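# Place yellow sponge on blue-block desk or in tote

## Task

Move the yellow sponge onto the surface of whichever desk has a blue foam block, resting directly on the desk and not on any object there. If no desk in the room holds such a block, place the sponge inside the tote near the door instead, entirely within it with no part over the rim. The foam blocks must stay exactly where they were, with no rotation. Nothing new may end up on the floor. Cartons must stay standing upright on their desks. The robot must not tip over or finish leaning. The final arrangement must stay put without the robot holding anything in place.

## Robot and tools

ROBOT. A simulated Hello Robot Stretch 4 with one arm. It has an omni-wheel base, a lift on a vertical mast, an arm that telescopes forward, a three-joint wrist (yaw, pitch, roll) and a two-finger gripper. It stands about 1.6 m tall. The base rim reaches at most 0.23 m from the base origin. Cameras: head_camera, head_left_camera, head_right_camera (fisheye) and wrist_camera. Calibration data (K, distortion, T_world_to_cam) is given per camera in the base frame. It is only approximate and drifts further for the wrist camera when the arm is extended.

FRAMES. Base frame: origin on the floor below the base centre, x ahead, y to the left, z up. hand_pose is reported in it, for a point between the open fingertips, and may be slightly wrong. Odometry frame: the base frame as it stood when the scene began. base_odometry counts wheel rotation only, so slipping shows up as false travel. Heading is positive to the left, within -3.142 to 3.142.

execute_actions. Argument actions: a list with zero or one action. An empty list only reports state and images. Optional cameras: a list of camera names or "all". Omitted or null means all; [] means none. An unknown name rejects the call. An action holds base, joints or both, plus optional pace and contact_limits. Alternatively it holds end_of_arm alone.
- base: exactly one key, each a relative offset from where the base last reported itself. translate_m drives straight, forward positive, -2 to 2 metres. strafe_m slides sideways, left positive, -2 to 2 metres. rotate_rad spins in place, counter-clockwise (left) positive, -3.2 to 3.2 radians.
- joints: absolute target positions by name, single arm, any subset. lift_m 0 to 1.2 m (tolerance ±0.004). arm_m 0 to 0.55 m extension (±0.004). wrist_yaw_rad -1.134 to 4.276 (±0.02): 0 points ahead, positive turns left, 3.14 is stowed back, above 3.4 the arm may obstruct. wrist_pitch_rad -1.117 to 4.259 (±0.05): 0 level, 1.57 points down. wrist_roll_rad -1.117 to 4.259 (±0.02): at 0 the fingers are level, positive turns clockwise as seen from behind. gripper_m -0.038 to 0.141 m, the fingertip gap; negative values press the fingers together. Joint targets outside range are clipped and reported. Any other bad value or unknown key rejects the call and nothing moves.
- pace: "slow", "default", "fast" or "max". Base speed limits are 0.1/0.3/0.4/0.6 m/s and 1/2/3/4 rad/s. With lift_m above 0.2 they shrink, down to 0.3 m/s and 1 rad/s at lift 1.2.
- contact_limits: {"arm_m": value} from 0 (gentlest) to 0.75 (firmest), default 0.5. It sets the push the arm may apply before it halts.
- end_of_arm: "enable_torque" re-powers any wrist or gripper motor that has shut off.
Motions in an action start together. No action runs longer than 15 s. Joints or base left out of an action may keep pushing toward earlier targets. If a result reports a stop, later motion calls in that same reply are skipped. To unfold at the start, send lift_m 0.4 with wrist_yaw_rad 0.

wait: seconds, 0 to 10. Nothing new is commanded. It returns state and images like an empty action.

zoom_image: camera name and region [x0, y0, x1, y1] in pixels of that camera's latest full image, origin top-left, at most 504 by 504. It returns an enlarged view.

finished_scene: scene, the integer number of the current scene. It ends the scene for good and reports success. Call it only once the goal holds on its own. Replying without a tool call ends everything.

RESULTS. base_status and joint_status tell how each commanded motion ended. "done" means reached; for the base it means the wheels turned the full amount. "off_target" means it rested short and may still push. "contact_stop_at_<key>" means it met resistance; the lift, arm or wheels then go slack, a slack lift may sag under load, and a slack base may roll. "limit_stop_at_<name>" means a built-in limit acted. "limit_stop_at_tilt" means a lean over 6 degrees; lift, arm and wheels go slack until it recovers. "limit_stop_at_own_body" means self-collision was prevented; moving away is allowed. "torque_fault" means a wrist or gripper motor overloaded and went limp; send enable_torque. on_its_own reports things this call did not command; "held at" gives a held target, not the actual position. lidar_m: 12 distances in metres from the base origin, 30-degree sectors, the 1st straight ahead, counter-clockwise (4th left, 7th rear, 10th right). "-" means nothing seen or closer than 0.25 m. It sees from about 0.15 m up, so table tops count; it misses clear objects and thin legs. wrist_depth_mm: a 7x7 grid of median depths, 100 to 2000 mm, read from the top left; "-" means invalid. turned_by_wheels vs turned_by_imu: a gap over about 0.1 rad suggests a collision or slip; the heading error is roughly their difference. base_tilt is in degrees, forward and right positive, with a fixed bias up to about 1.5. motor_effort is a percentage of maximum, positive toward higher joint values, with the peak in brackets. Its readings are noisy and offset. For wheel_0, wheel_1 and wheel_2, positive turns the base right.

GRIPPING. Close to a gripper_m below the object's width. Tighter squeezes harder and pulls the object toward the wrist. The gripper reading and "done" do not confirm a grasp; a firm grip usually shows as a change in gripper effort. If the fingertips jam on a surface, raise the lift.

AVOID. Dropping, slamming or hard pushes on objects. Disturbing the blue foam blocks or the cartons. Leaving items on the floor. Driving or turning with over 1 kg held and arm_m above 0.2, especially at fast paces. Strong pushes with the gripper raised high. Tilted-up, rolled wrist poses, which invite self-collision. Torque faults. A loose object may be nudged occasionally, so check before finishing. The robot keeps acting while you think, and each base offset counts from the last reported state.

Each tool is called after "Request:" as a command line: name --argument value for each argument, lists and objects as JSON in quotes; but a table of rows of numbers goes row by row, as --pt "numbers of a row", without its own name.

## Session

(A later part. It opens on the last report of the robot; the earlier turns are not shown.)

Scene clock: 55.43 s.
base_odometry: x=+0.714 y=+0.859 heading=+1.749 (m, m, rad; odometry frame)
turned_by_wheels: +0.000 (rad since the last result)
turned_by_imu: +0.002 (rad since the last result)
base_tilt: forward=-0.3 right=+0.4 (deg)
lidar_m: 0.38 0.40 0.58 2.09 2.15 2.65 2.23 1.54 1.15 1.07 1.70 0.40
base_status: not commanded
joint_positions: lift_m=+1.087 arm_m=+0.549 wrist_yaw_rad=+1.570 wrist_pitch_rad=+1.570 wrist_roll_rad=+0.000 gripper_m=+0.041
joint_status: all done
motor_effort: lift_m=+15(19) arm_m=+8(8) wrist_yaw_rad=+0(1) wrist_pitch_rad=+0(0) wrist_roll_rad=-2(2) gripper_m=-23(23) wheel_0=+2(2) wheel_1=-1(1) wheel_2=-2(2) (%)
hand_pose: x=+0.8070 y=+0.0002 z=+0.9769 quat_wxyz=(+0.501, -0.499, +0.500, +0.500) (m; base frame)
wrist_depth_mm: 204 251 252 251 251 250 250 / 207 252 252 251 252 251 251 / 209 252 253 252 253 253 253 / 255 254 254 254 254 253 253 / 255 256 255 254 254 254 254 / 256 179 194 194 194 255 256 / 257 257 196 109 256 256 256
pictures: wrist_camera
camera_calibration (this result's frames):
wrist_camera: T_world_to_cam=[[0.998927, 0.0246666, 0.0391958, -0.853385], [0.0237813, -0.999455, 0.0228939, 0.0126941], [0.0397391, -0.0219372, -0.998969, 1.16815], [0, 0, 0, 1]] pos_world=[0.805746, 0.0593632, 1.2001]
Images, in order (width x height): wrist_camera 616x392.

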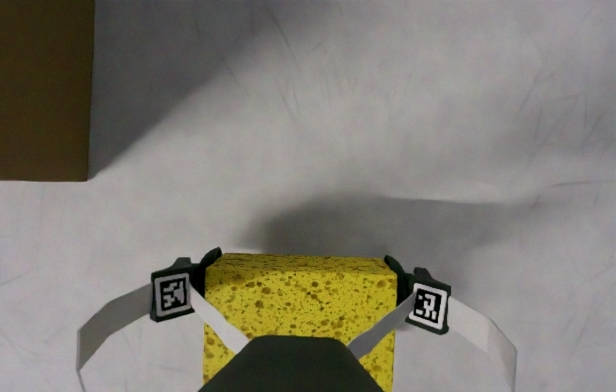

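Request:
execute_actions --actions '[{"joints":{"gripper_m":0.135}}]' --cameras '["wrist_camera"]'

Request:
execute_actions --actions '[{"joints":{"lift_m":1.19},"pace":"fast"}]'

Scene clock: 58.63 s.
base_odometry: x=+0.714 y=+0.859 heading=+1.749 (m, m, rad; odometry frame)
turned_by_wheels: +0.000 (rad since the last result)
turned_by_imu: +0.001 (rad since the last result)
base_tilt: forward=-0.3 right=+0.5 (deg)
lidar_m: 0.36 0.40 0.55 2.10 2.15 2.64 2.22 1.56 1.11 1.08 1.70 0.40
base_status: not commanded
joint_positions: lift_m=+1.087 arm_m=+0.549 wrist_yaw_rad=+1.570 wrist_pitch_rad=+1.570 wrist_roll_rad=+0.000 gripper_m=+0.135
joint_status: all done
motor_effort: lift_m=+15(14) arm_m=+8(8) wrist_yaw_rad=+0(0) wrist_pitch_rad=+1(0) wrist_roll_rad=-1(1) gripper_m=+1(22) wheel_0=+2(2) wheel_1=-1(1) wheel_2=-2(2) (%)
hand_pose: x=+0.8070 y=+0.0002 z=+0.9769 quat_wxyz=(+0.501, -0.499, +0.500, +0.500) (m; base frame)
wrist_depth_mm: 204 251 251 251 250 251 250 / 207 253 252 252 252 251 251 / 209 253 253 253 253 252 253 / 254 254 253 254 254 253 253 / 256 255 255 250 254 254 254 / 256 256 210 210 210 255 256 / 257 257 257 109 256 256 256
pictures: wrist_camera
camera_calibration (this result's frames):
wrist_camera: T_world_to_cam=[[0.998927, 0.0246666, 0.0391958, -0.853386], [0.0237814, -0.999455, 0.0228936, 0.0126944], [0.0397391, -0.021937, -0.998969, 1.16815], [0, 0, 0, 1]] pos_world=[0.805747, 0.0593632, 1.2001]
Images, in order (width x height): wrist_camera 616x392.

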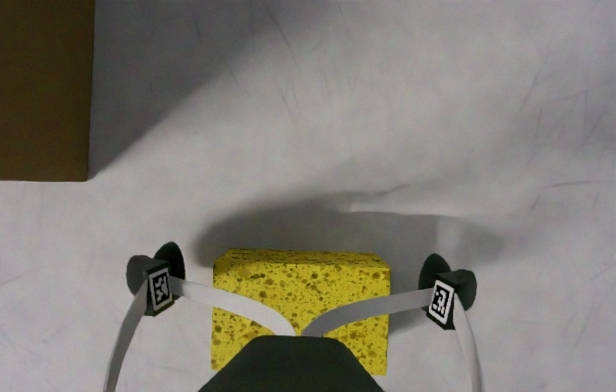

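Scene clock: 59.83 s.
base_odometry: x=+0.714 y=+0.859 heading=+1.749 (m, m, rad; odometry frame)
turned_by_wheels: +0.000 (rad since the last result)
turned_by_imu: +0.000 (rad since the last result)
base_tilt: forward=-0.3 right=+0.4 (deg)
lidar_m: 0.35 0.41 0.54 2.06 2.13 2.63 2.22 1.55 1.11 1.06 1.69 0.40
base_status: not commanded
joint_positions: lift_m=+1.190 arm_m=+0.549 wrist_yaw_rad=+1.570 wrist_pitch_rad=+1.570 wrist_roll_rad=+0.000 gripper_m=+0.135
joint_status: all done
motor_effort: lift_m=+20(21) arm_m=+8(8) wrist_yaw_rad=+0(0) wrist_pitch_rad=+1(0) wrist_roll_rad=-1(2) gripper_m=+1(0) wheel_0=+2(2) wheel_1=-1(1) wheel_2=-2(2) (%)
hand_pose: x=+0.8070 y=+0.0002 z=+1.0795 quat_wxyz=(+0.501, -0.499, +0.500, +0.500) (m; base frame)
wrist_depth_mm: 204 301 353 353 353 353 351 / 207 306 355 353 355 355 355 / 210 310 357 355 355 355 355 / 355 357 357 357 357 357 355 / 359 357 359 314 357 357 357 / 362 362 359 315 359 359 359 / 362 362 362 108 359 362 359
pictures: head_camera, head_left_camera, head_right_camera, wrist_camera
camera_calibration (this result's frames):
wrist_camera: T_world_to_cam=[[0.998927, 0.0246666, 0.0391958, -0.85741], [0.0237814, -0.999455, 0.0228936, 0.0103459], [0.0397391, -0.021937, -0.998969, 1.27062], [0, 0, 0, 1]] pos_world=[0.805751, 0.0593632, 1.30268]
Images, in order (width x height): head_camera 420x560, head_left_camera 420x672, head_right_camera 420x672, wrist_camera 616x392.

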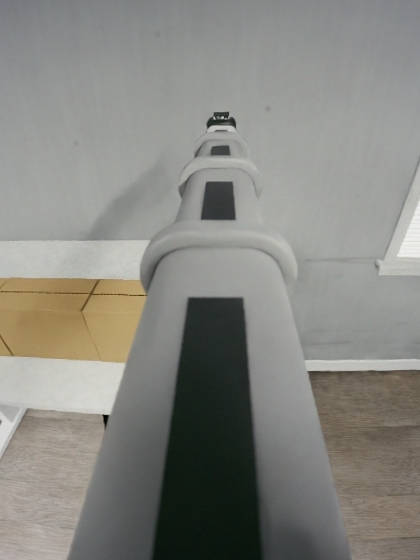

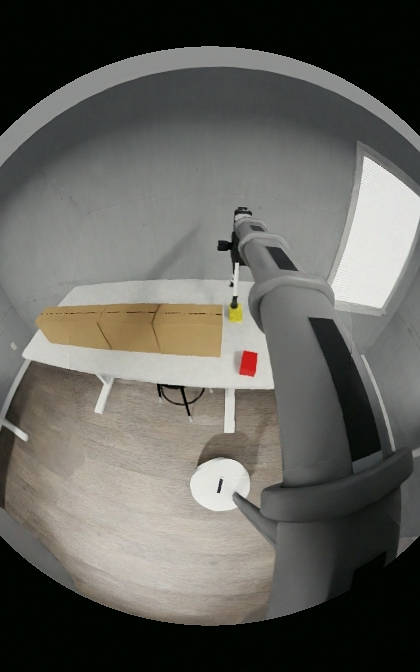

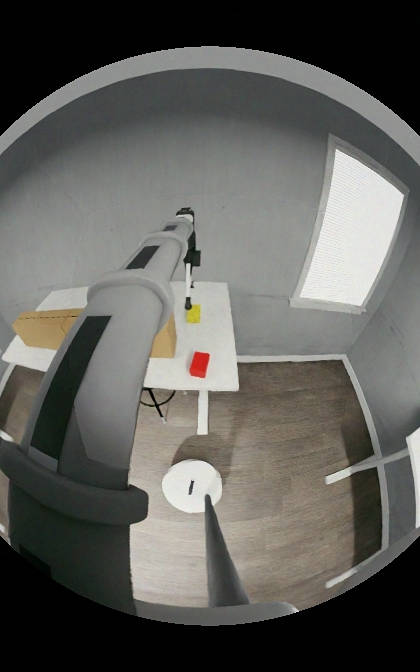

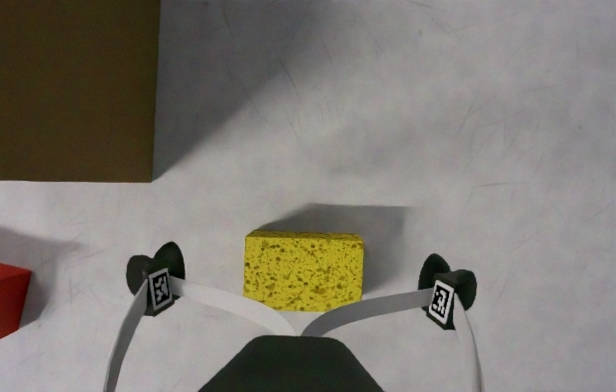

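Request:
finished_scene --scene 2

The scene is finished: the task was done.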